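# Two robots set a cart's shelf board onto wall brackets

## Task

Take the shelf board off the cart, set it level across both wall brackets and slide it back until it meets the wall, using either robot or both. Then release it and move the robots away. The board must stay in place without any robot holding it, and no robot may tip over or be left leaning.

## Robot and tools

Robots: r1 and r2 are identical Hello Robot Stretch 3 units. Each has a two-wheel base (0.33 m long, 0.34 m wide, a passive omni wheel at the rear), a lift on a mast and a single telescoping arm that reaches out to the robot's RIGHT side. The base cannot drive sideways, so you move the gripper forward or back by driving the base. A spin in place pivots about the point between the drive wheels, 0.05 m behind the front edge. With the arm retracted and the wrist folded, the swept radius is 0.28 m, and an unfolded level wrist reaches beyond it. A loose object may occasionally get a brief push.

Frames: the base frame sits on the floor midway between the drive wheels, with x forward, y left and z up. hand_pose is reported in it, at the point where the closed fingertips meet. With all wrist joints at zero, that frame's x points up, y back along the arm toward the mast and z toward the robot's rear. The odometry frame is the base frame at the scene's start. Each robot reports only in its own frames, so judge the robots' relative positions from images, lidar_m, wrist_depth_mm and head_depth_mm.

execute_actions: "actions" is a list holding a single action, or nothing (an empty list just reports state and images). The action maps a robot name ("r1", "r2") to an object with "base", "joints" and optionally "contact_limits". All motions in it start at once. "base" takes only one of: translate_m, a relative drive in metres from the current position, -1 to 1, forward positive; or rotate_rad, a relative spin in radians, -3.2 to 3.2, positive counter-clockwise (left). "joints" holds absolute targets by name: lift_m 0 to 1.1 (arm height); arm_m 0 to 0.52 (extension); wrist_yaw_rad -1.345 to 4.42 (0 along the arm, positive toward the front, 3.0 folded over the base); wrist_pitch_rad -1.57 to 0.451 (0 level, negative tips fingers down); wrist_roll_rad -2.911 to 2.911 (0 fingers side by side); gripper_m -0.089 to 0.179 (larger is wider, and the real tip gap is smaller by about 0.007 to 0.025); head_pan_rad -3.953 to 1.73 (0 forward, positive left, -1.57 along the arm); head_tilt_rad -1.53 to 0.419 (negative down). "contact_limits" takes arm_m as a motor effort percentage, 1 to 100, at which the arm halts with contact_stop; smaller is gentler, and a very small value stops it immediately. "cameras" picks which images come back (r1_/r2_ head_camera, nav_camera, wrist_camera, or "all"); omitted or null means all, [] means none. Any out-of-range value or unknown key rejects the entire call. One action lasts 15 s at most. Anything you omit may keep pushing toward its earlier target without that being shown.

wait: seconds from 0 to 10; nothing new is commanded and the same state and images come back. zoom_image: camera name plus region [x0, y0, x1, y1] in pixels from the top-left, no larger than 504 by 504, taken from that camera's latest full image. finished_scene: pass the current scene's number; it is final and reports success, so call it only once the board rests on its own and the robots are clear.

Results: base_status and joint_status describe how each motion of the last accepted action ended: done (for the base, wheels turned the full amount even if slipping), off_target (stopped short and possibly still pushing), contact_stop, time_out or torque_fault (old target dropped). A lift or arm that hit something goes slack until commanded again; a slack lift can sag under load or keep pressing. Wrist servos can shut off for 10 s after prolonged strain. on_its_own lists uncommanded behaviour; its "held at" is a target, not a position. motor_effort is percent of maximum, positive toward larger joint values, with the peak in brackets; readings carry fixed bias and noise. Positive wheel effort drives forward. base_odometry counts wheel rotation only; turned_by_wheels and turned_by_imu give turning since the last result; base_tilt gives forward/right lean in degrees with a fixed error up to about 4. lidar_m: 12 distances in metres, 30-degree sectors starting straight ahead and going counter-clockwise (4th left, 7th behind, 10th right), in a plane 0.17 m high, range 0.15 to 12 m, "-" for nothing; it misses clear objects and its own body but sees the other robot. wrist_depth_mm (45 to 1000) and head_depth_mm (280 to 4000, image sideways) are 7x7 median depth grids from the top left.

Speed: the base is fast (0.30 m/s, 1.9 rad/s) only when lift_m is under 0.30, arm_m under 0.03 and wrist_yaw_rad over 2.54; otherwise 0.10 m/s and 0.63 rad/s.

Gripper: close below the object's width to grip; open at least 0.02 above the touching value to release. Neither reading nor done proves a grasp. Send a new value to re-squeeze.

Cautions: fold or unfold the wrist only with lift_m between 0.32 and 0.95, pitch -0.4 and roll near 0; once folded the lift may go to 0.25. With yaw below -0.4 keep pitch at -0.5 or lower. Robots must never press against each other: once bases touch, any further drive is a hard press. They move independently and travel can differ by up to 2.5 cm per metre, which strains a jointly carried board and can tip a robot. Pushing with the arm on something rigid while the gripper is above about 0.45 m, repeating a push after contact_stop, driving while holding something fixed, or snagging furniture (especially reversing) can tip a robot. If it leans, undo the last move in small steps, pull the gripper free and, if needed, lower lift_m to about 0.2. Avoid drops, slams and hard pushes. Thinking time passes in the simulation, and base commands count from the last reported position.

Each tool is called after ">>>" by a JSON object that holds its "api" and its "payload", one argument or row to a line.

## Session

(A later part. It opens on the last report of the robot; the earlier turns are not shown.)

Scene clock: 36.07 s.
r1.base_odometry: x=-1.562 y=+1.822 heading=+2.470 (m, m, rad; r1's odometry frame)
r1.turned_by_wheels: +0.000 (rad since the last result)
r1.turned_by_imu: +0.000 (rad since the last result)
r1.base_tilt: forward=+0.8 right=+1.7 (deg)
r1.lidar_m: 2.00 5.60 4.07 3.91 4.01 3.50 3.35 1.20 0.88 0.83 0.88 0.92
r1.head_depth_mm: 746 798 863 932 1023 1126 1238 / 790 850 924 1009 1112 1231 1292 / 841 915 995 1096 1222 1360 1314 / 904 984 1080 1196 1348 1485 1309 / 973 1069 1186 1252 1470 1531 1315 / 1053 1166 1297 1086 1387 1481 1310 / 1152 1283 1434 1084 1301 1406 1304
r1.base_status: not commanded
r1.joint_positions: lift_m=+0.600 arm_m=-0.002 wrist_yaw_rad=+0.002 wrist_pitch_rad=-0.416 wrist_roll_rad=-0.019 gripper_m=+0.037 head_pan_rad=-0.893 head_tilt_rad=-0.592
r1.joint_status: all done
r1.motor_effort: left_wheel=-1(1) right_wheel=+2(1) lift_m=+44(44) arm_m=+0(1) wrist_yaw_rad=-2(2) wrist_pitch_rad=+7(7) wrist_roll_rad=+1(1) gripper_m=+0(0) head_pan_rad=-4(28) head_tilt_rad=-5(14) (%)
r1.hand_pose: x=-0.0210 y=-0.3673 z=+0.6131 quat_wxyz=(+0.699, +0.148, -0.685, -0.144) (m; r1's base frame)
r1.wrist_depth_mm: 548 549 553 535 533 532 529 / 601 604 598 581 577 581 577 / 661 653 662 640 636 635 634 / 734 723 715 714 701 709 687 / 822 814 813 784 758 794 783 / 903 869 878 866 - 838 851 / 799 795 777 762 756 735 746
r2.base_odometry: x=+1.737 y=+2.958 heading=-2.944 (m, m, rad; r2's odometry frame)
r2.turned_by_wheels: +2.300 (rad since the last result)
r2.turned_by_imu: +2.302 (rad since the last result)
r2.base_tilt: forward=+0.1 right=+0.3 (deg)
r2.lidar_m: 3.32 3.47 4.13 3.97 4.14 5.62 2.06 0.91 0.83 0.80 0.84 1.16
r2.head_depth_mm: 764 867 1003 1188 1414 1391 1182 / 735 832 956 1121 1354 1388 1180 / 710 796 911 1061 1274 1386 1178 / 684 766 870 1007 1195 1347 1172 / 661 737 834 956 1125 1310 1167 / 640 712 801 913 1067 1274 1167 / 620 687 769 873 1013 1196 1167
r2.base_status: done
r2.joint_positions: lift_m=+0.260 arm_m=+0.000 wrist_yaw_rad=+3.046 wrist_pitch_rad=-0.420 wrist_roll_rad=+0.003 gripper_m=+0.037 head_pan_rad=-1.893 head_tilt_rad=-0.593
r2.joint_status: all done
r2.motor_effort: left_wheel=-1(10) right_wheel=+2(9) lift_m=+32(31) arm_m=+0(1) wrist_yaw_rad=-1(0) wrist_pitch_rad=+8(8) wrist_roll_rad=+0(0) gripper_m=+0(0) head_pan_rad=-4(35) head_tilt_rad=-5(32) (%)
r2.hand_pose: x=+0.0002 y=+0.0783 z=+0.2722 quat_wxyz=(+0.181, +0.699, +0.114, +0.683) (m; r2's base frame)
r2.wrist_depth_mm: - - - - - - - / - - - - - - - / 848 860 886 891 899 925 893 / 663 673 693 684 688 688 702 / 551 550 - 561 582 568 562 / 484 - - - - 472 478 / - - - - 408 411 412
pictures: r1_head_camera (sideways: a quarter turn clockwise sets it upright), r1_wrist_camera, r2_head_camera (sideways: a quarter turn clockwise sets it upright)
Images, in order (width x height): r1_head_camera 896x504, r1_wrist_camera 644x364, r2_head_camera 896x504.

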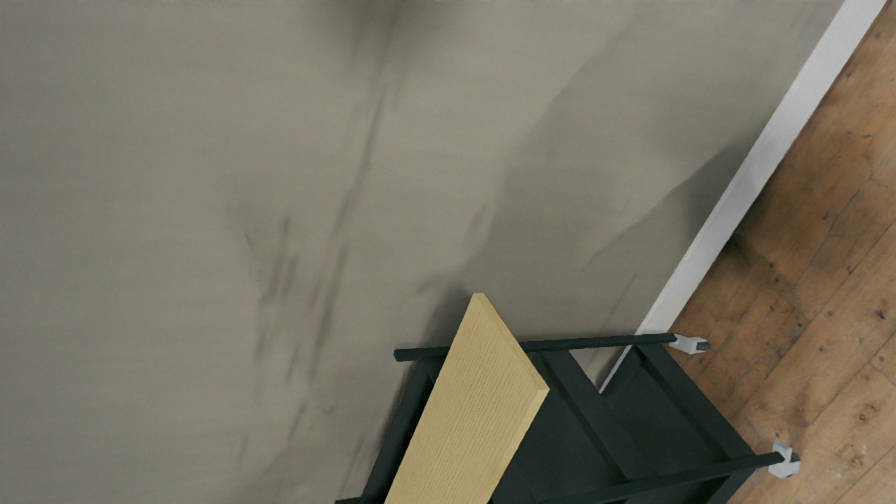

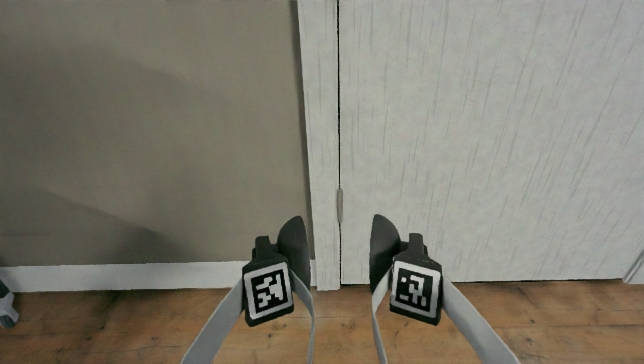

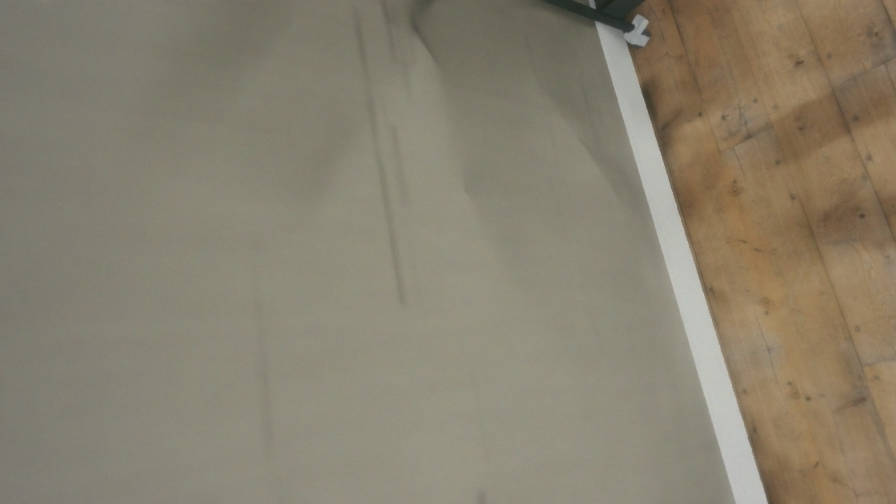

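>>> {"api": "execute_actions", "payload": {
  "actions": [
    {"r1": {"joints": {"wrist_pitch_rad": 0.0, "wrist_roll_rad": 1.57, "gripper_m": 0.12, "lift_m": 0.605}}, "r2": {"joints": {"lift_m": 0.6, "wrist_pitch_rad": -0.4, "head_pan_rad": -2.2, "head_tilt_rad": -0.6}}}
  ],
  "cameras": ["r1_head_camera", "r2_head_camera", "r1_wrist_camera"]
}}

Scene clock: 40.37 s.
r1.base_odometry: x=-1.562 y=+1.822 heading=+2.470 (m, m, rad; r1's odometry frame)
r1.turned_by_wheels: +0.000 (rad since the last result)
r1.turned_by_imu: +0.000 (rad since the last result)
r1.base_tilt: forward=+0.6 right=+1.6 (deg)
r1.lidar_m: 2.00 5.60 4.08 3.90 4.02 3.50 3.35 1.20 0.88 0.83 0.89 0.92
r1.head_depth_mm: 745 799 862 932 1022 1124 1234 / 791 852 923 1009 1111 1238 1288 / 843 913 997 1096 1221 1361 1317 / 902 982 1082 1199 1349 1481 1316 / 970 1070 1182 1250 1470 1529 1311 / 1048 1165 1301 1085 1391 1487 1309 / 1149 1285 1437 1082 1296 1399 1310
r1.base_status: not commanded
r1.joint_positions: lift_m=+0.605 arm_m=-0.002 wrist_yaw_rad=+0.002 wrist_pitch_rad=-0.022 wrist_roll_rad=+1.566 gripper_m=+0.120 head_pan_rad=-0.893 head_tilt_rad=-0.592
r1.joint_status: all done
r1.motor_effort: left_wheel=-1(1) right_wheel=+2(2) lift_m=+44(46) arm_m=-1(1) wrist_yaw_rad=-1(1) wrist_pitch_rad=+9(9) wrist_roll_rad=+2(2) gripper_m=+0(79) head_pan_rad=-4(3) head_tilt_rad=-4(3) (%)
r1.hand_pose: x=-0.0209 y=-0.3982 z=+0.7136 quat_wxyz=(+0.003, +0.001, -1.000, -0.011) (m; r1's base frame)
r1.wrist_depth_mm: 560 565 557 556 563 568 565 / 566 573 573 568 576 584 575 / 591 584 589 586 587 597 588 / 590 584 600 583 595 588 630 / 633 633 644 636 641 639 641 / 643 646 649 652 645 - 654 / 668 666 670 675 675 679 664
r2.base_odometry: x=+1.737 y=+2.958 heading=-2.944 (m, m, rad; r2's odometry frame)
r2.turned_by_wheels: +0.000 (rad since the last result)
r2.turned_by_imu: +0.001 (rad since the last result)
r2.base_tilt: forward=+0.2 right=+0.6 (deg)
r2.lidar_m: 3.32 3.48 4.13 3.98 4.17 5.63 2.05 0.92 0.83 0.80 0.83 1.16
r2.head_depth_mm: 1041 1210 1332 1025 1294 1361 1185 / 951 1094 1241 1034 1516 1390 1180 / 876 989 1143 1342 1543 1384 1177 / 811 913 1037 1202 1428 1382 1177 / 754 841 945 1084 1263 1364 1171 / 708 781 873 987 1136 1299 1170 / 665 729 810 907 1033 1197 1164
r2.base_status: not commanded
r2.joint_positions: lift_m=+0.600 arm_m=+0.000 wrist_yaw_rad=+3.046 wrist_pitch_rad=-0.420 wrist_roll_rad=+0.003 gripper_m=+0.037 head_pan_rad=-2.193 head_tilt_rad=-0.593
r2.joint_status: all done
r2.motor_effort: left_wheel=-1(0) right_wheel=+2(2) lift_m=+38(40) arm_m=-1(0) wrist_yaw_rad=+0(1) wrist_pitch_rad=+8(10) wrist_roll_rad=+0(0) gripper_m=+0(0) head_pan_rad=-4(22) head_tilt_rad=-5(6) (%)
r2.hand_pose: x=+0.0002 y=+0.0784 z=+0.6121 quat_wxyz=(+0.181, +0.699, +0.114, +0.683) (m; r2's base frame)
r2.wrist_depth_mm: - - - - - - - / - - - - - - - / - - - - - - - / - - - - - - - / - - - - - - - / 882 879 - 883 - 894 885 / 758 777 770 760 788 777 772
pictures: r1_head_camera (sideways: a quarter turn clockwise sets it upright), r1_wrist_camera, r2_head_camera (sideways: a quarter turn clockwise sets it upright)
Images, in order (width x height): r1_head_camera 896x504, r1_wrist_camera 644x364, r2_head_camera 896x504.

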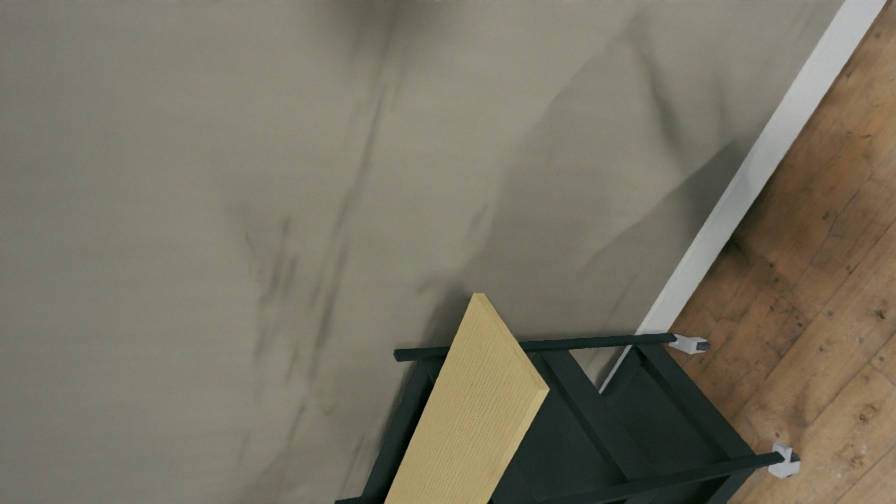

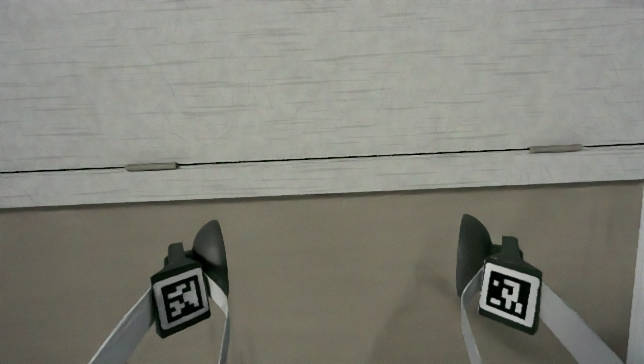

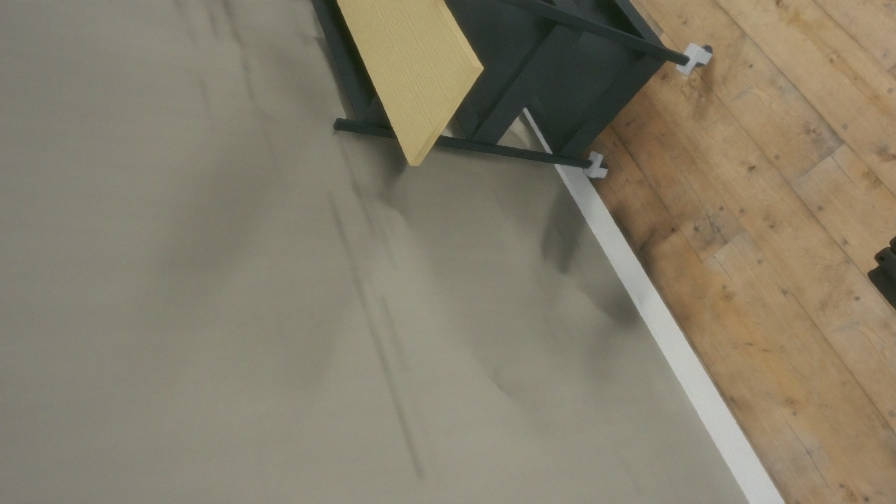

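>>> {"api": "execute_actions", "payload": {
  "actions": [
    {"r1": {"base": {"translate_m": 0.45}}, "r2": {"joints": {"wrist_yaw_rad": 0.0}}}
  ],
  "cameras": ["r1_head_camera", "r1_wrist_camera", "r2_wrist_camera"]
}}

>>> {"api": "execute_actions", "payload": {
  "actions": [
    {"r2": {"joints": {"wrist_pitch_rad": 0.0, "wrist_roll_rad": -1.57, "gripper_m": 0.12, "lift_m": 0.605}}}
  ],
  "cameras": ["r2_head_camera", "r2_wrist_camera"]
}}

Scene clock: 46.43 s.
r1.base_odometry: x=-1.915 y=+2.102 heading=+2.469 (m, m, rad; r1's odometry frame)
r1.turned_by_wheels: +0.000 (rad since the last result)
r1.turned_by_imu: +0.001 (rad since the last result)
r1.base_tilt: forward=+0.7 right=+1.6 (deg)
r1.lidar_m: 1.55 5.14 4.10 3.92 4.05 3.96 3.61 1.21 0.89 0.85 0.55 0.61
r1.head_depth_mm: 737 790 852 926 971 1092 1225 / 781 844 915 995 831 729 1288 / 836 905 988 1076 828 1086 1275 / 895 974 1069 1141 825 1034 1149 / 963 1055 1171 1181 854 1027 1148 / 1041 1152 1292 1089 893 1148 1247 / 1137 1268 1443 1081 1044 1251 1291
r1.base_status: done
r1.joint_positions: lift_m=+0.605 arm_m=-0.002 wrist_yaw_rad=+0.002 wrist_pitch_rad=-0.021 wrist_roll_rad=+1.566 gripper_m=+0.120 head_pan_rad=-0.893 head_tilt_rad=-0.593
r1.joint_status: not commanded
r1.motor_effort: left_wheel=-1(3) right_wheel=+2(7) lift_m=+45(45) arm_m=+0(1) wrist_yaw_rad=-1(1) wrist_pitch_rad=+9(9) wrist_roll_rad=+2(2) gripper_m=+0(0) head_pan_rad=-3(4) head_tilt_rad=-4(4) (%)
r1.hand_pose: x=-0.0209 y=-0.3982 z=+0.7137 quat_wxyz=(+0.003, +0.001, -1.000, -0.011) (m; r1's base frame)
r1.wrist_depth_mm: 565 569 564 577 576 575 571 / 585 579 580 592 592 592 593 / 595 600 596 598 593 595 603 / 617 614 616 611 614 623 621 / 625 630 633 637 636 621 627 / 646 635 641 645 642 - 637 / 652 663 654 649 657 672 655
r2.base_odometry: x=+1.737 y=+2.958 heading=-2.944 (m, m, rad; r2's odometry frame)
r2.turned_by_wheels: +0.000 (rad since the last result)
r2.turned_by_imu: +0.002 (rad since the last result)
r2.base_tilt: forward=+0.1 right=+0.5 (deg)
r2.lidar_m: 3.32 3.48 4.12 3.99 4.14 5.66 1.60 0.92 0.83 0.80 0.84 1.16
r2.head_depth_mm: 1036 1206 1325 1025 1297 1361 1180 / 951 1086 1241 1037 1518 1387 1177 / 874 990 1145 1350 1548 1383 1178 / 810 909 1035 1204 1425 1380 1173 / 757 841 945 1083 1267 1360 1182 / 708 781 872 990 1135 1301 1181 / 666 731 809 909 1033 1190 1190
r2.base_status: not commanded
r2.joint_positions: lift_m=+0.600 arm_m=+0.000 wrist_yaw_rad=+0.004 wrist_pitch_rad=-0.420 wrist_roll_rad=+0.003 gripper_m=+0.037 head_pan_rad=-2.193 head_tilt_rad=-0.593
r2.joint_status: all done
r2.motor_effort: left_wheel=-1(0) right_wheel=+2(2) lift_m=+38(38) arm_m=+1(0) wrist_yaw_rad=-3(0) wrist_pitch_rad=+8(8) wrist_roll_rad=+0(0) gripper_m=+0(0) head_pan_rad=-4(3) head_tilt_rad=-5(5) (%)
r2.hand_pose: x=-0.0207 y=-0.3689 z=+0.6121 quat_wxyz=(+0.691, +0.149, -0.692, -0.147) (m; r2's base frame)
r2.wrist_depth_mm: 525 519 510 518 511 505 500 / 566 568 558 548 551 543 539 / 637 626 635 609 600 600 589 / 706 702 692 677 666 665 643 / 801 786 759 762 732 738 748 / 864 862 843 823 - 840 825 / 761 774 789 780 779 779 776
pictures: r1_head_camera (sideways: a quarter turn clockwise sets it upright), r1_wrist_camera, r2_wrist_camera
Images, in order (width x height): r1_head_camera 896x504, r1_wrist_camera 644x364, r2_wrist_camera 644x364.

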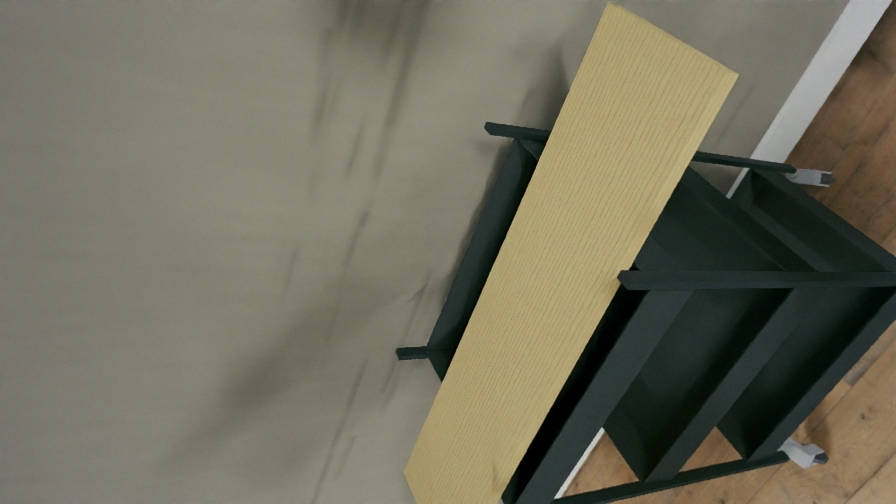

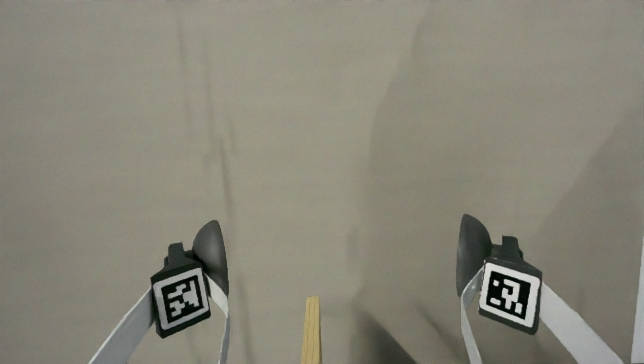

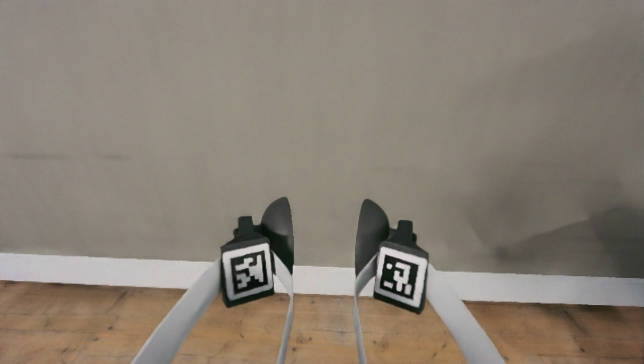

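Scene clock: 47.87 s.
r1.base_odometry: x=-1.915 y=+2.102 heading=+2.469 (m, m, rad; r1's odometry frame)
r1.turned_by_wheels: +0.000 (rad since the last result)
r1.turned_by_imu: +0.000 (rad since the last result)
r1.base_tilt: forward=+0.9 right=+1.7 (deg)
r1.lidar_m: 1.55 5.11 4.10 3.92 4.06 3.96 3.63 1.21 0.89 0.85 0.56 0.60
r1.head_depth_mm: 736 790 852 925 969 1097 1234 / 782 842 915 996 831 726 1284 / 836 904 986 1074 828 1094 1277 / 894 975 1070 1142 824 1033 1151 / 964 1056 1169 1181 854 1029 1153 / 1042 1151 1295 1090 893 1148 1252 / 1134 1269 1433 1083 1045 1253 1289
r1.base_status: not commanded
r1.joint_positions: lift_m=+0.605 arm_m=-0.002 wrist_yaw_rad=+0.002 wrist_pitch_rad=-0.021 wrist_roll_rad=+1.566 gripper_m=+0.120 head_pan_rad=-0.893 head_tilt_rad=-0.593
r1.joint_status: not commanded
r1.motor_effort: left_wheel=-1(1) right_wheel=+2(2) lift_m=+45(45) arm_m=+0(1) wrist_yaw_rad=-2(1) wrist_pitch_rad=+9(9) wrist_roll_rad=+2(2) gripper_m=+1(1) head_pan_rad=-3(3) head_tilt_rad=-4(4) (%)
r1.hand_pose: x=-0.0209 y=-0.3982 z=+0.7137 quat_wxyz=(+0.003, +0.001, -1.000, -0.011) (m; r1's base frame)
r1.wrist_depth_mm: 567 571 571 574 576 564 571 / 578 581 589 587 586 581 588 / 599 597 599 594 592 599 600 / 608 616 613 602 613 616 619 / 637 623 622 628 627 625 621 / 648 637 637 643 647 - 642 / 652 659 654 653 663 668 659
r2.base_odometry: x=+1.737 y=+2.958 heading=-2.944 (m, m, rad; r2's odometry frame)
r2.turned_by_wheels: +0.000 (rad since the last result)
r2.turned_by_imu: +0.000 (rad since the last result)
r2.base_tilt: forward=+0.2 right=+0.4 (deg)
r2.lidar_m: 3.30 3.46 4.12 3.96 4.14 5.65 1.60 0.92 0.83 0.80 0.83 1.16
r2.head_depth_mm: 1038 1207 1328 1026 1298 1362 1184 / 952 1087 1236 1038 1518 1386 1179 / 875 991 1141 1342 1545 1391 1176 / 811 909 1033 1199 1433 1382 1174 / 756 840 947 1082 1266 1368 1174 / 707 783 872 987 1135 1306 1172 / 666 729 811 909 1029 1193 1167
r2.base_status: not commanded
r2.joint_positions: lift_m=+0.605 arm_m=+0.000 wrist_yaw_rad=+0.003 wrist_pitch_rad=-0.025 wrist_roll_rad=-1.568 gripper_m=+0.120 head_pan_rad=-2.193 head_tilt_rad=-0.593
r2.joint_status: all done
r2.motor_effort: left_wheel=-1(1) right_wheel=+2(2) lift_m=+38(38) arm_m=+0(1) wrist_yaw_rad=-3(3) wrist_pitch_rad=+10(13) wrist_roll_rad=-1(3) gripper_m=+1(82) head_pan_rad=-3(4) head_tilt_rad=-5(5) (%)
r2.hand_pose: x=-0.0203 y=-0.4003 z=+0.7133 quat_wxyz=(+1.000, +0.013, -0.001, +0.002) (m; r2's base frame)
r2.wrist_depth_mm: 549 535 536 530 517 510 514 / 563 562 552 544 536 531 530 / 575 575 558 546 543 542 540 / 595 582 585 568 566 558 546 / 602 600 588 594 579 568 577 / 625 - 616 609 602 - 582 / 638 637 635 624 623 622 598
pictures: r2_head_camera (sideways: a quarter turn clockwise sets it upright), r2_wrist_camera
Images, in order (width x height): r2_head_camera 896x504, r2_wrist_camera 644x364.

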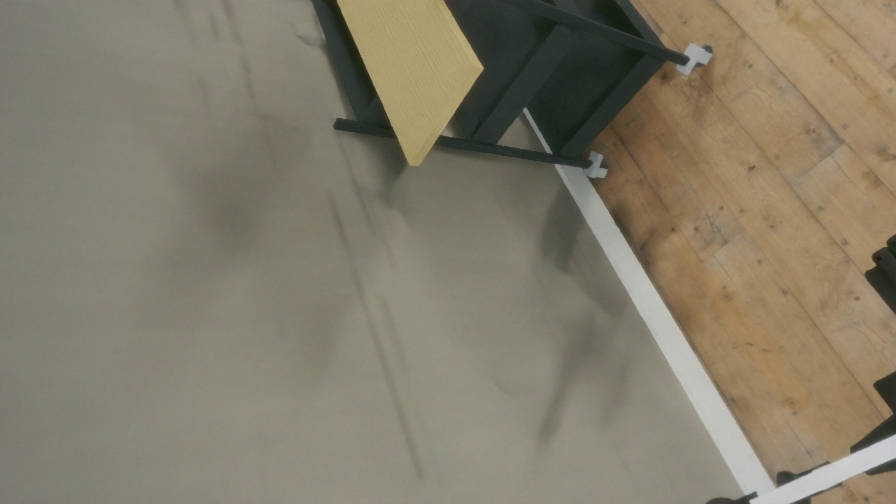

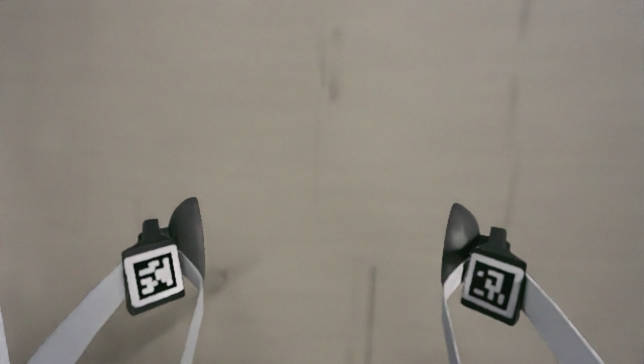

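>>> {"api": "execute_actions", "payload": {
  "actions": [
    {"r1": {"base": {"translate_m": 0.15}, "joints": {"lift_m": 0.622}}, "r2": {"base": {"translate_m": -0.45}, "joints": {"lift_m": 0.62, "head_pan_rad": -2.0, "head_tilt_rad": -0.75}}}
  ],
  "cameras": ["r1_head_camera", "r1_wrist_camera", "r2_head_camera", "r2_wrist_camera"]
}}

Scene clock: 54.07 s.
r1.base_odometry: x=-2.032 y=+2.195 heading=+2.469 (m, m, rad; r1's odometry frame)
r1.turned_by_wheels: +0.000 (rad since the last result)
r1.turned_by_imu: +0.001 (rad since the last result)
r1.base_tilt: forward=+0.7 right=+1.6 (deg)
r1.lidar_m: 0.95 4.97 4.08 3.92 4.04 4.15 3.62 1.20 0.88 0.85 0.47 0.60
r1.head_depth_mm: 734 787 850 920 911 668 1229 / 779 839 911 996 830 707 1199 / 831 901 981 1070 826 704 910 / 891 970 1065 1139 823 814 950 / 959 1049 1167 1235 854 1027 1149 / 1036 1149 1287 1083 881 1078 1226 / 1132 1263 1435 1516 1825 1563 1307
r1.base_status: done
r1.joint_positions: lift_m=+0.622 arm_m=-0.002 wrist_yaw_rad=+0.002 wrist_pitch_rad=-0.021 wrist_roll_rad=+1.566 gripper_m=+0.120 head_pan_rad=-0.893 head_tilt_rad=-0.593
r1.joint_status: all done
r1.motor_effort: left_wheel=-2(3) right_wheel=+2(7) lift_m=+44(46) arm_m=+0(1) wrist_yaw_rad=-1(1) wrist_pitch_rad=+9(9) wrist_roll_rad=+2(2) gripper_m=+1(0) head_pan_rad=-3(4) head_tilt_rad=-5(4) (%)
r1.hand_pose: x=-0.0210 y=-0.3983 z=+0.7309 quat_wxyz=(+0.003, +0.001, -1.000, -0.011) (m; r1's base frame)
r1.wrist_depth_mm: 575 567 564 572 572 567 573 / 583 580 581 585 580 581 584 / 597 588 595 594 589 598 600 / 602 604 604 603 609 608 613 / 625 627 626 621 618 621 624 / 645 632 634 639 638 - 647 / 654 654 656 504 651 562 653
r2.base_odometry: x=+2.178 y=+3.046 heading=-2.944 (m, m, rad; r2's odometry frame)
r2.turned_by_wheels: +0.000 (rad since the last result)
r2.turned_by_imu: +0.001 (rad since the last result)
r2.base_tilt: forward=+0.2 right=+0.6 (deg)
r2.lidar_m: 3.26 3.94 4.11 3.99 4.16 5.20 1.00 0.53 0.54 0.79 0.83 1.14
r2.head_depth_mm: 858 1012 1046 812 1129 1287 1127 / 811 949 1036 786 1043 1232 1127 / 772 895 995 761 1121 1229 - / 735 843 965 756 1392 1287 - / 698 798 927 1054 1380 1298 - / 668 757 878 1034 1266 1300 1089 / 639 721 831 968 1151 1264 1088
r2.base_status: done
r2.joint_positions: lift_m=+0.620 arm_m=+0.000 wrist_yaw_rad=+0.003 wrist_pitch_rad=-0.024 wrist_roll_rad=-1.568 gripper_m=+0.120 head_pan_rad=-2.007 head_tilt_rad=-0.740
r2.joint_status: all done
r2.motor_effort: left_wheel=-1(6) right_wheel=+2(2) lift_m=+37(37) arm_m=+0(0) wrist_yaw_rad=-3(3) wrist_pitch_rad=+10(10) wrist_roll_rad=-1(1) gripper_m=+1(1) head_pan_rad=+2(20) head_tilt_rad=-7(27) (%)
r2.hand_pose: x=-0.0203 y=-0.4003 z=+0.7285 quat_wxyz=(+1.000, +0.012, -0.001, +0.002) (m; r2's base frame)
r2.wrist_depth_mm: 537 537 525 521 522 509 507 / 548 544 538 536 527 526 521 / 558 559 562 552 545 540 537 / 584 581 563 556 559 557 537 / 603 582 587 582 577 570 553 / 623 - 605 597 601 - 582 / 635 635 623 628 611 615 599
pictures: r1_head_camera (sideways: a quarter turn clockwise sets it upright), r1_wrist_camera, r2_head_camera (sideways: a quarter turn clockwise sets it upright), r2_wrist_camera
Images, in order (width x height): r1_head_camera 896x504, r1_wrist_camera 644x364, r2_head_camera 896x504, r2_wrist_camera 644x364.

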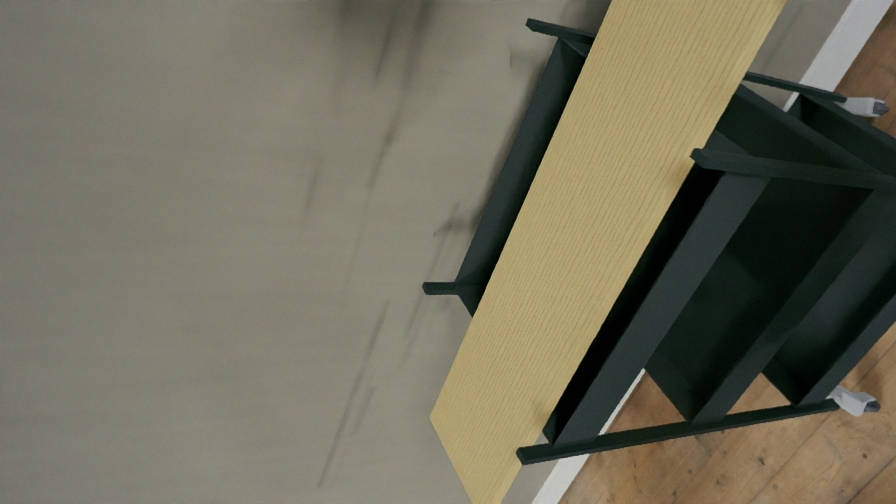

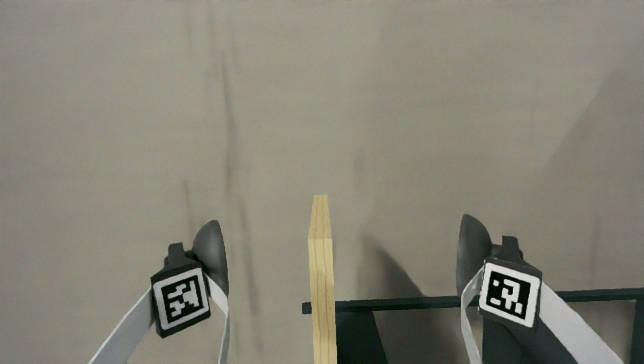

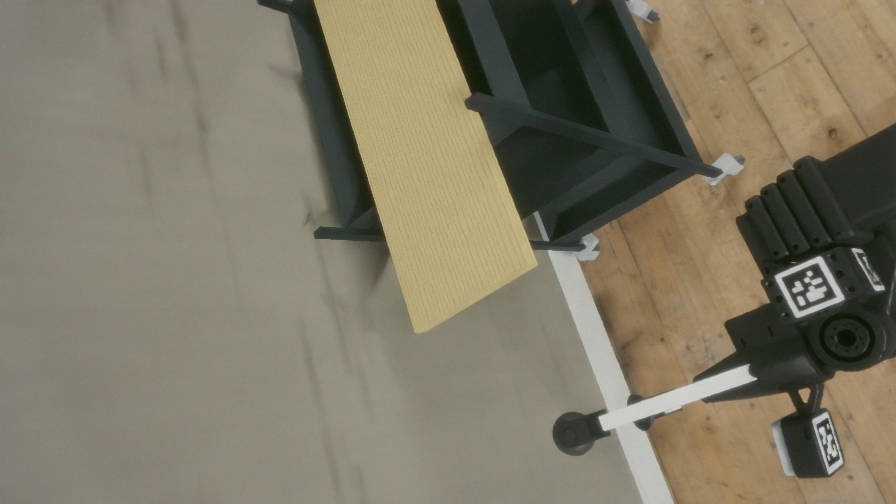

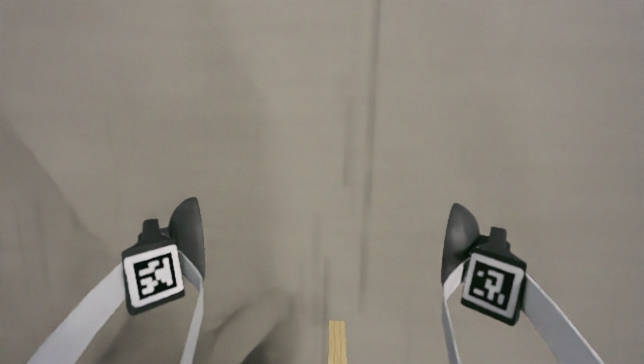

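>>> {"api": "zoom_image", "payload": {
  "camera": "r1_wrist_camera",
  "region": [270, 170, 390, 330]
}}

>>> {"api": "zoom_image", "payload": {
  "camera": "r2_head_camera",
  "region": [380, 180, 896, 504]
}}

Region (270, 170, 390, 330) of r1_wrist_camera's 644x364 image, scaled by 3.150; it fills the left 378 columns of this view, and the rest is white.

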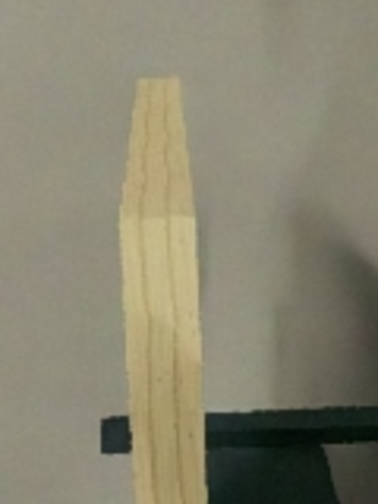

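Region (380, 180, 896, 504) is 516x324 pixels. A region can be at most 504 by 504 pixels.

>>> {"api": "execute_actions", "payload": {
  "actions": [
    {"r1": {"base": {"translate_m": 0.09}, "joints": {"lift_m": 0.63}}, "r2": {"base": {"translate_m": -0.13}, "joints": {"lift_m": 0.628}}}
  ],
  "cameras": ["r1_head_camera", "r1_wrist_camera", "r2_head_camera", "r2_wrist_camera"]
}}

Scene clock: 57.97 s.
r1.base_odometry: x=-2.102 y=+2.251 heading=+2.469 (m, m, rad; r1's odometry frame)
r1.turned_by_wheels: +0.000 (rad since the last result)
r1.turned_by_imu: +0.000 (rad since the last result)
r1.base_tilt: forward=+0.9 right=+1.7 (deg)
r1.lidar_m: 0.73 4.86 4.12 3.91 4.05 4.21 3.59 1.19 0.88 0.53 0.44 0.60
r1.head_depth_mm: 732 786 848 919 900 669 1149 / 778 837 907 992 831 705 787 / 831 899 978 1069 829 704 908 / 888 970 1065 1150 826 810 953 / 956 1050 1163 1239 852 1028 1138 / 1039 1144 1282 1344 882 1519 1279 / 1131 1266 1433 1619 1826 1561 1309
r1.base_status: done
r1.joint_positions: lift_m=+0.630 arm_m=-0.002 wrist_yaw_rad=+0.001 wrist_pitch_rad=-0.021 wrist_roll_rad=+1.566 gripper_m=+0.120 head_pan_rad=-0.893 head_tilt_rad=-0.593
r1.joint_status: all done
r1.motor_effort: left_wheel=-1(3) right_wheel=+2(7) lift_m=+43(45) arm_m=-1(1) wrist_yaw_rad=-2(1) wrist_pitch_rad=+9(9) wrist_roll_rad=+2(2) gripper_m=+0(1) head_pan_rad=-4(4) head_tilt_rad=-3(4) (%)
r1.hand_pose: x=-0.0210 y=-0.3983 z=+0.7390 quat_wxyz=(+0.003, +0.001, -1.000, -0.011) (m; r1's base frame)
r1.wrist_depth_mm: 569 573 559 565 570 571 570 / 574 578 574 582 583 586 581 / 585 588 592 592 594 588 604 / 610 608 611 608 610 612 605 / 625 623 619 623 615 621 618 / 630 638 637 484 635 - 641 / 655 649 659 652 645 566 343
r2.base_odometry: x=+2.306 y=+3.072 heading=-2.944 (m, m, rad; r2's odometry frame)
r2.turned_by_wheels: +0.000 (rad since the last result)
r2.turned_by_imu: +0.001 (rad since the last result)
r2.base_tilt: forward=-0.2 right=+0.6 (deg)
r2.lidar_m: 3.27 4.09 4.12 3.98 4.16 5.07 0.78 0.53 0.45 0.79 0.82 1.14
r2.head_depth_mm: 857 1012 991 813 1101 1269 1125 / 810 950 1032 787 1040 1237 1126 / 770 892 996 760 934 1199 - / 731 842 953 756 1037 1226 - / 698 796 917 752 1362 1299 - / 667 756 875 750 1223 1294 1090 / 639 720 825 969 1160 1264 1086
r2.base_status: done
r2.joint_positions: lift_m=+0.628 arm_m=+0.000 wrist_yaw_rad=+0.003 wrist_pitch_rad=-0.024 wrist_roll_rad=-1.568 gripper_m=+0.120 head_pan_rad=-2.007 head_tilt_rad=-0.740
r2.joint_status: all done
r2.motor_effort: left_wheel=-1(6) right_wheel=+2(1) lift_m=+38(36) arm_m=+0(0) wrist_yaw_rad=-2(3) wrist_pitch_rad=+10(10) wrist_roll_rad=-1(1) gripper_m=+0(0) head_pan_rad=+3(2) head_tilt_rad=-7(6) (%)
r2.hand_pose: x=-0.0203 y=-0.4004 z=+0.7366 quat_wxyz=(+1.000, +0.012, -0.001, +0.002) (m; r2's base frame)
r2.wrist_depth_mm: 532 524 527 523 513 510 499 / 550 543 534 538 532 536 516 / 562 562 554 546 535 542 533 / 581 578 569 565 557 550 549 / 596 588 580 578 568 566 565 / 619 - 600 588 592 - 576 / 631 533 626 457 614 601 587
pictures: r1_head_camera (sideways: a quarter turn clockwise sets it upright), r1_wrist_camera, r2_head_camera (sideways: a quarter turn clockwise sets it upright), r2_wrist_camera
Images, in order (width x height): r1_head_camera 896x504, r1_wrist_camera 644x364, r2_head_camera 896x504, r2_wrist_camera 644x364.

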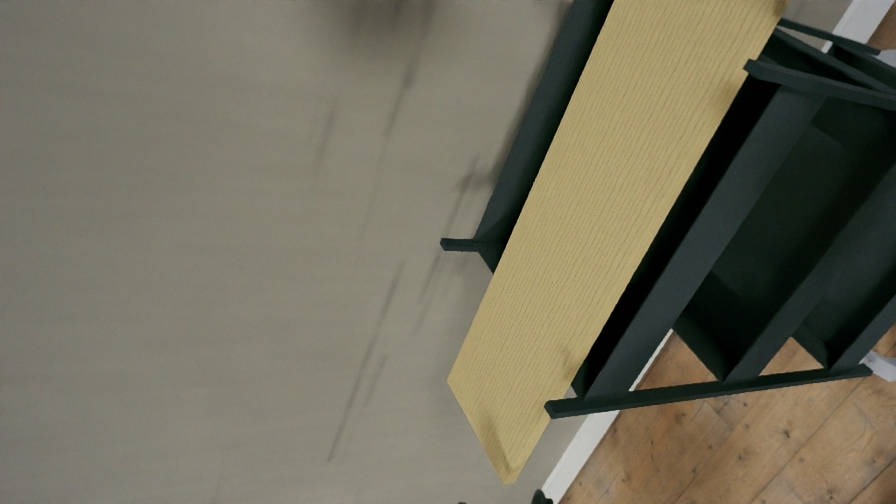

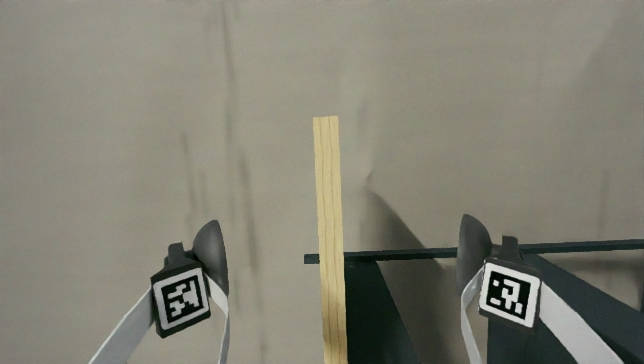

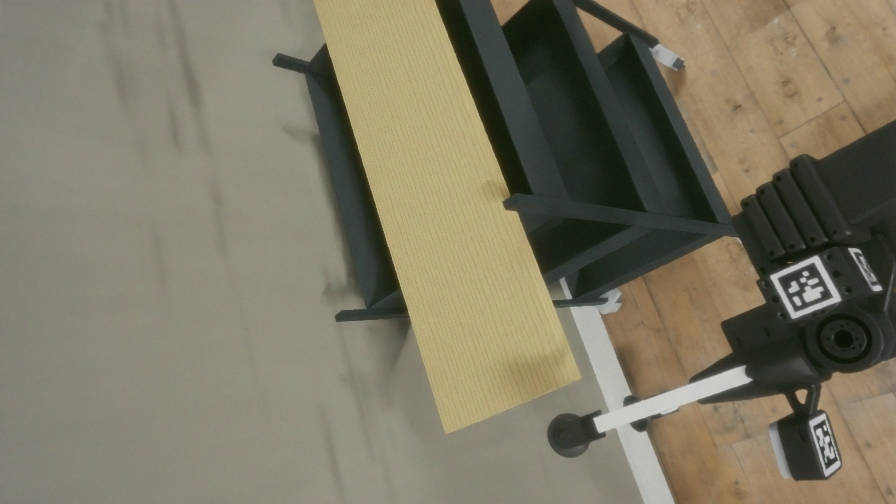

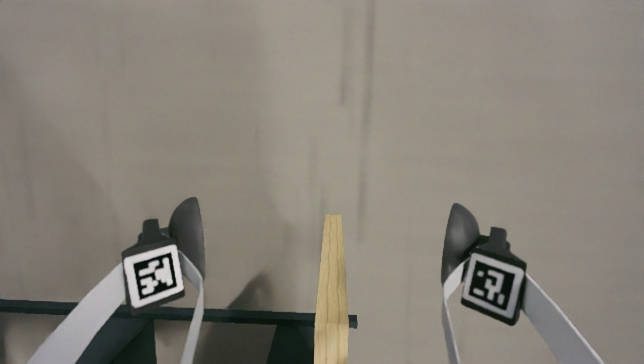

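>>> {"api": "execute_actions", "payload": {
  "actions": [
    {"r1": {"joints": {"arm_m": 0.18, "wrist_roll_rad": 1.55, "head_pan_rad": -1.3, "head_tilt_rad": -0.8}}, "r2": {"base": {"translate_m": -0.115}}}
  ],
  "cameras": ["r1_head_camera", "r1_wrist_camera", "r2_head_camera", "r2_wrist_camera"]
}}

Scene clock: 61.43 s.
r1.base_odometry: x=-2.102 y=+2.251 heading=+2.469 (m, m, rad; r1's odometry frame)
r1.turned_by_wheels: +0.000 (rad since the last result)
r1.turned_by_imu: +0.000 (rad since the last result)
r1.base_tilt: forward=+0.7 right=+1.7 (deg)
r1.lidar_m: 0.61 4.87 4.09 3.90 4.06 4.22 3.59 1.20 0.88 0.53 0.44 0.60
r1.head_depth_mm: 688 769 869 977 1143 - 1180 / 704 788 894 981 713 - 1198 / 721 811 918 822 730 1377 1198 / 739 832 951 818 727 1178 1148 / 758 859 989 814 726 983 1147 / 778 884 995 813 794 1006 1165 / 797 908 1014 809 815 1123 1186
r1.base_status: not commanded
r1.joint_positions: lift_m=+0.630 arm_m=+0.180 wrist_yaw_rad=+0.001 wrist_pitch_rad=-0.020 wrist_roll_rad=+1.560 gripper_m=+0.120 head_pan_rad=-1.293 head_tilt_rad=-0.790
r1.joint_status: all done
r1.motor_effort: left_wheel=-1(1) right_wheel=+2(2) lift_m=+44(44) arm_m=+5(5) wrist_yaw_rad=-1(1) wrist_pitch_rad=+9(9) wrist_roll_rad=-3(2) gripper_m=+1(1) head_pan_rad=-2(28) head_tilt_rad=-4(26) (%)
r1.hand_pose: x=-0.0211 y=-0.5804 z=+0.7390 quat_wxyz=(+0.006, +0.001, -1.000, -0.011) (m; r1's base frame)
r1.wrist_depth_mm: 394 394 398 397 394 395 395 / 404 402 407 47 402 401 409 / 412 414 416 48 407 412 415 / 418 419 424 49 421 426 426 / 429 432 432 50 430 433 434 / 442 443 441 51 439 - 446 / 454 456 454 52 352 460 346
r2.base_odometry: x=+2.419 y=+3.094 heading=-2.944 (m, m, rad; r2's odometry frame)
r2.turned_by_wheels: +0.000 (rad since the last result)
r2.turned_by_imu: +0.001 (rad since the last result)
r2.base_tilt: forward=+0.1 right=+0.4 (deg)
r2.lidar_m: 3.27 4.22 4.14 3.98 4.16 0.77 0.67 0.53 0.39 0.60 0.82 1.14
r2.head_depth_mm: 855 1009 1093 812 1440 1289 1126 / 811 945 1035 785 1039 1232 1123 / 767 890 992 760 966 1200 - / 731 839 951 754 764 1062 - / 697 795 913 753 681 1222 - / 664 754 859 747 672 1291 1091 / 637 718 824 889 653 1266 1090
r2.base_status: done
r2.joint_positions: lift_m=+0.628 arm_m=+0.000 wrist_yaw_rad=+0.003 wrist_pitch_rad=-0.024 wrist_roll_rad=-1.568 gripper_m=+0.120 head_pan_rad=-2.007 head_tilt_rad=-0.740
r2.joint_status: not commanded
r2.motor_effort: left_wheel=-1(6) right_wheel=+2(1) lift_m=+37(37) arm_m=+0(0) wrist_yaw_rad=-3(3) wrist_pitch_rad=+9(10) wrist_roll_rad=-1(1) gripper_m=+0(0) head_pan_rad=+3(2) head_tilt_rad=-6(7) (%)
r2.hand_pose: x=-0.0203 y=-0.4004 z=+0.7366 quat_wxyz=(+1.000, +0.012, -0.001, +0.002) (m; r2's base frame)
r2.wrist_depth_mm: 535 529 522 523 515 513 506 / 548 543 542 527 530 517 521 / 563 565 556 545 541 536 534 / 577 565 563 559 560 549 539 / 587 588 584 480 571 558 560 / 398 - 594 342 589 - 575 / 384 532 617 280 604 605 583
pictures: r1_head_camera (sideways: a quarter turn clockwise sets it upright), r1_wrist_camera, r2_head_camera (sideways: a quarter turn clockwise sets it upright), r2_wrist_camera
Images, in order (width x height): r1_head_camera 896x504, r1_wrist_camera 644x364, r2_head_camera 896x504, r2_wrist_camera 644x364.

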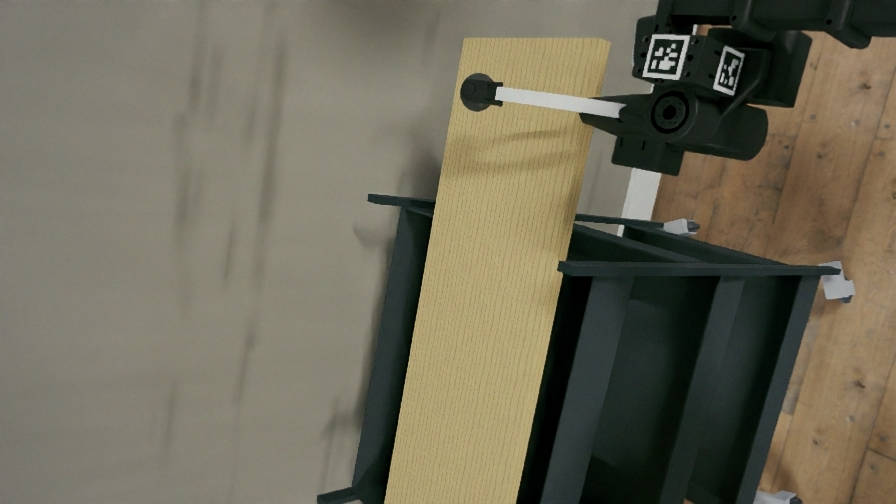

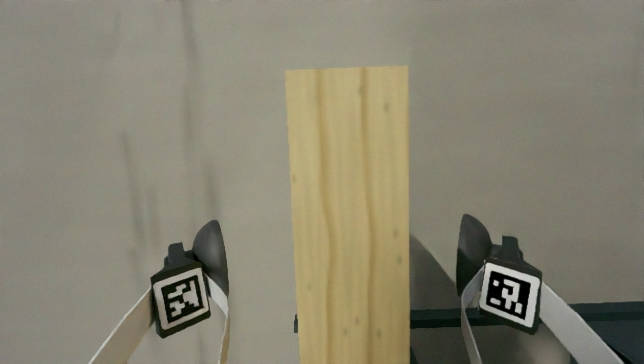

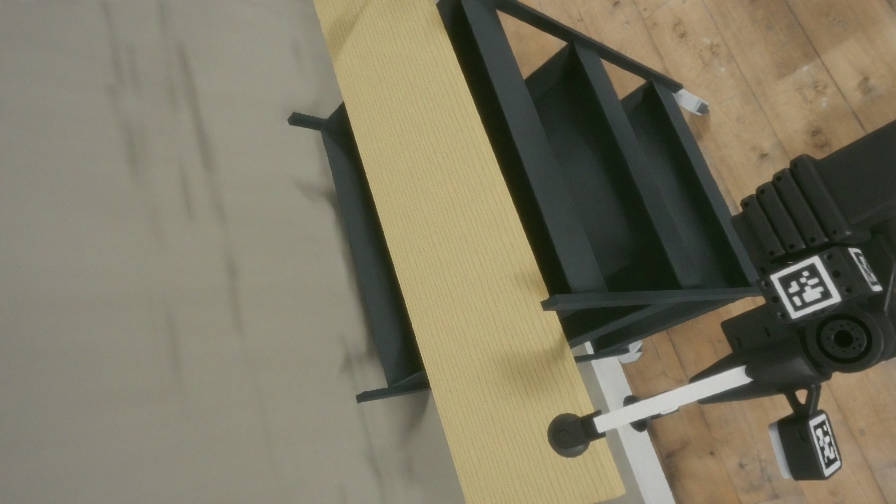

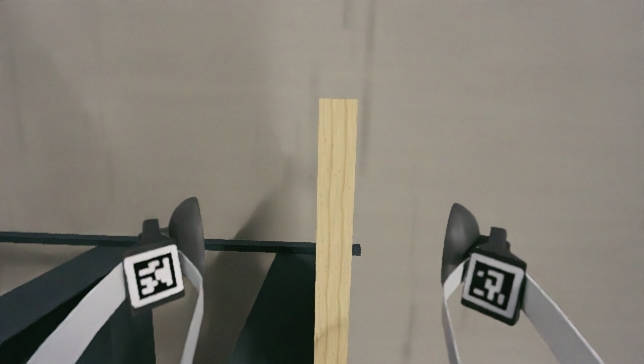

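>>> {"api": "execute_actions", "payload": {
  "actions": [
    {"r1": {"joints": {"arm_m": 0.17, "lift_m": 0.634}}, "r2": {"joints": {"arm_m": 0.10, "lift_m": 0.633, "head_pan_rad": -1.8, "head_tilt_rad": -0.8}}}
  ],
  "cameras": ["r1_wrist_camera", "r2_head_camera", "r2_wrist_camera"]
}}

Scene clock: 63.73 s.
r1.base_odometry: x=-2.102 y=+2.251 heading=+2.469 (m, m, rad; r1's odometry frame)
r1.turned_by_wheels: +0.000 (rad since the last result)
r1.turned_by_imu: +0.000 (rad since the last result)
r1.base_tilt: forward=+0.8 right=+1.7 (deg)
r1.lidar_m: 0.62 4.85 4.11 3.90 4.08 4.23 3.58 1.20 0.88 0.53 0.44 0.60
r1.head_depth_mm: 689 769 870 975 1148 - 1168 / 705 788 898 980 713 - 1175 / 721 811 917 819 730 1372 1195 / 741 832 956 818 727 1175 1148 / 759 855 987 813 726 983 1149 / 778 884 996 810 794 1006 1162 / 798 909 1015 808 815 1129 1186
r1.base_status: not commanded
r1.joint_positions: lift_m=+0.634 arm_m=+0.170 wrist_yaw_rad=+0.001 wrist_pitch_rad=-0.020 wrist_roll_rad=+1.560 gripper_m=+0.120 head_pan_rad=-1.293 head_tilt_rad=-0.790
r1.joint_status: all done
r1.motor_effort: left_wheel=-1(1) right_wheel=+2(2) lift_m=+44(45) arm_m=-5(5) wrist_yaw_rad=-1(1) wrist_pitch_rad=+9(9) wrist_roll_rad=-3(3) gripper_m=+1(0) head_pan_rad=-4(3) head_tilt_rad=-4(6) (%)
r1.hand_pose: x=-0.0211 y=-0.5710 z=+0.7430 quat_wxyz=(+0.006, +0.001, -1.000, -0.011) (m; r1's base frame)
r1.wrist_depth_mm: 403 403 401 402 405 408 410 / 410 413 411 412 409 414 416 / 424 422 421 57 57 422 424 / 429 431 431 59 59 434 437 / 442 440 439 60 60 440 448 / 452 451 452 61 61 - 455 / 465 463 469 458 63 466 349
r2.base_odometry: x=+2.419 y=+3.094 heading=-2.944 (m, m, rad; r2's odometry frame)
r2.turned_by_wheels: +0.000 (rad since the last result)
r2.turned_by_imu: +0.001 (rad since the last result)
r2.base_tilt: forward=+0.4 right=+0.5 (deg)
r2.lidar_m: 3.24 4.19 4.13 3.98 4.15 0.77 0.67 0.53 0.39 0.60 0.82 1.14
r2.head_depth_mm: 743 871 946 749 992 1209 1112 / 722 844 946 744 966 1199 1131 / 703 818 927 722 757 - - / 684 792 907 720 999 1185 1121 / 668 771 911 717 654 1206 1104 / 650 748 882 731 1301 1243 1096 / 635 728 851 1029 1296 1242 1095
r2.base_status: not commanded
r2.joint_positions: lift_m=+0.633 arm_m=+0.100 wrist_yaw_rad=+0.003 wrist_pitch_rad=-0.023 wrist_roll_rad=-1.568 gripper_m=+0.120 head_pan_rad=-1.807 head_tilt_rad=-0.790
r2.joint_status: all done
r2.motor_effort: left_wheel=-1(1) right_wheel=+2(2) lift_m=+37(36) arm_m=+3(0) wrist_yaw_rad=-2(3) wrist_pitch_rad=+10(9) wrist_roll_rad=-1(1) gripper_m=+0(0) head_pan_rad=+2(16) head_tilt_rad=-7(17) (%)
r2.hand_pose: x=-0.0205 y=-0.5003 z=+0.7416 quat_wxyz=(+1.000, +0.012, -0.001, +0.001) (m; r2's base frame)
r2.wrist_depth_mm: 436 429 422 421 413 413 410 / 451 443 439 57 430 427 426 / 459 454 452 59 444 434 431 / 466 461 460 60 451 445 443 / 486 477 471 62 466 457 457 / 393 - 481 64 485 - 465 / 394 513 326 67 492 491 483
pictures: r1_wrist_camera, r2_head_camera (sideways: a quarter turn clockwise sets it upright), r2_wrist_camera
Images, in order (width x height): r1_wrist_camera 644x364, r2_head_camera 896x504, r2_wrist_camera 644x364.

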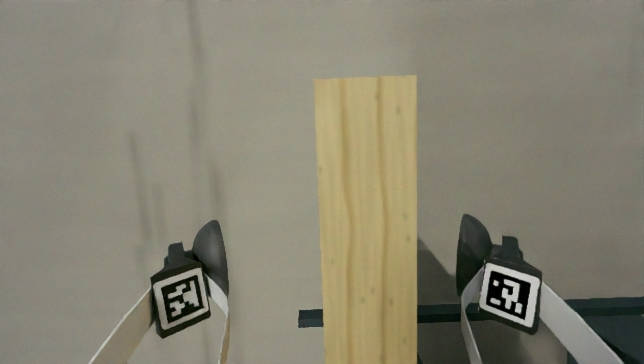

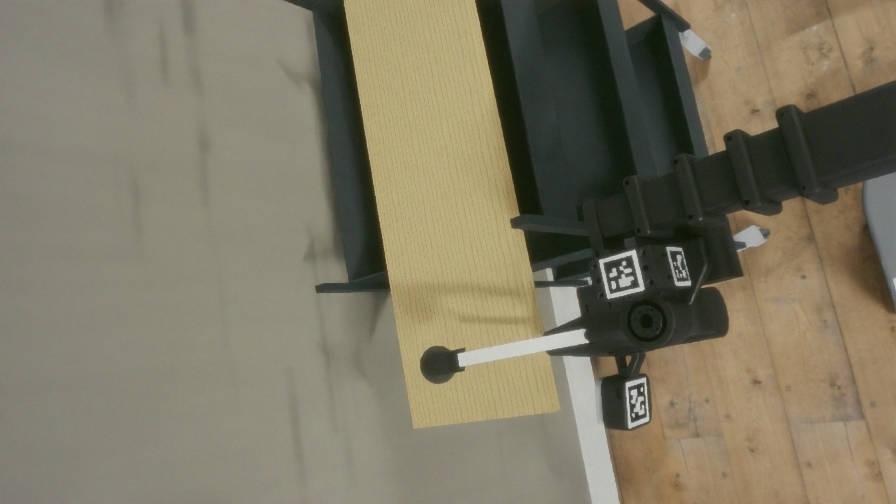

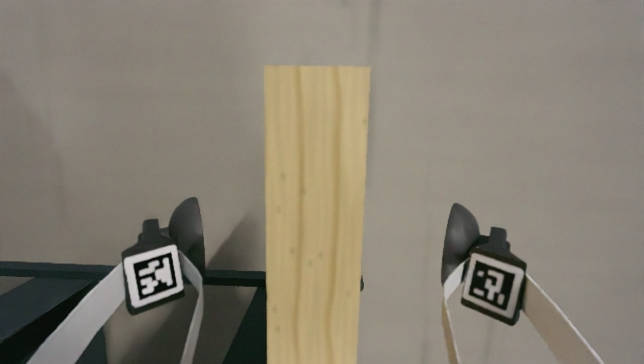

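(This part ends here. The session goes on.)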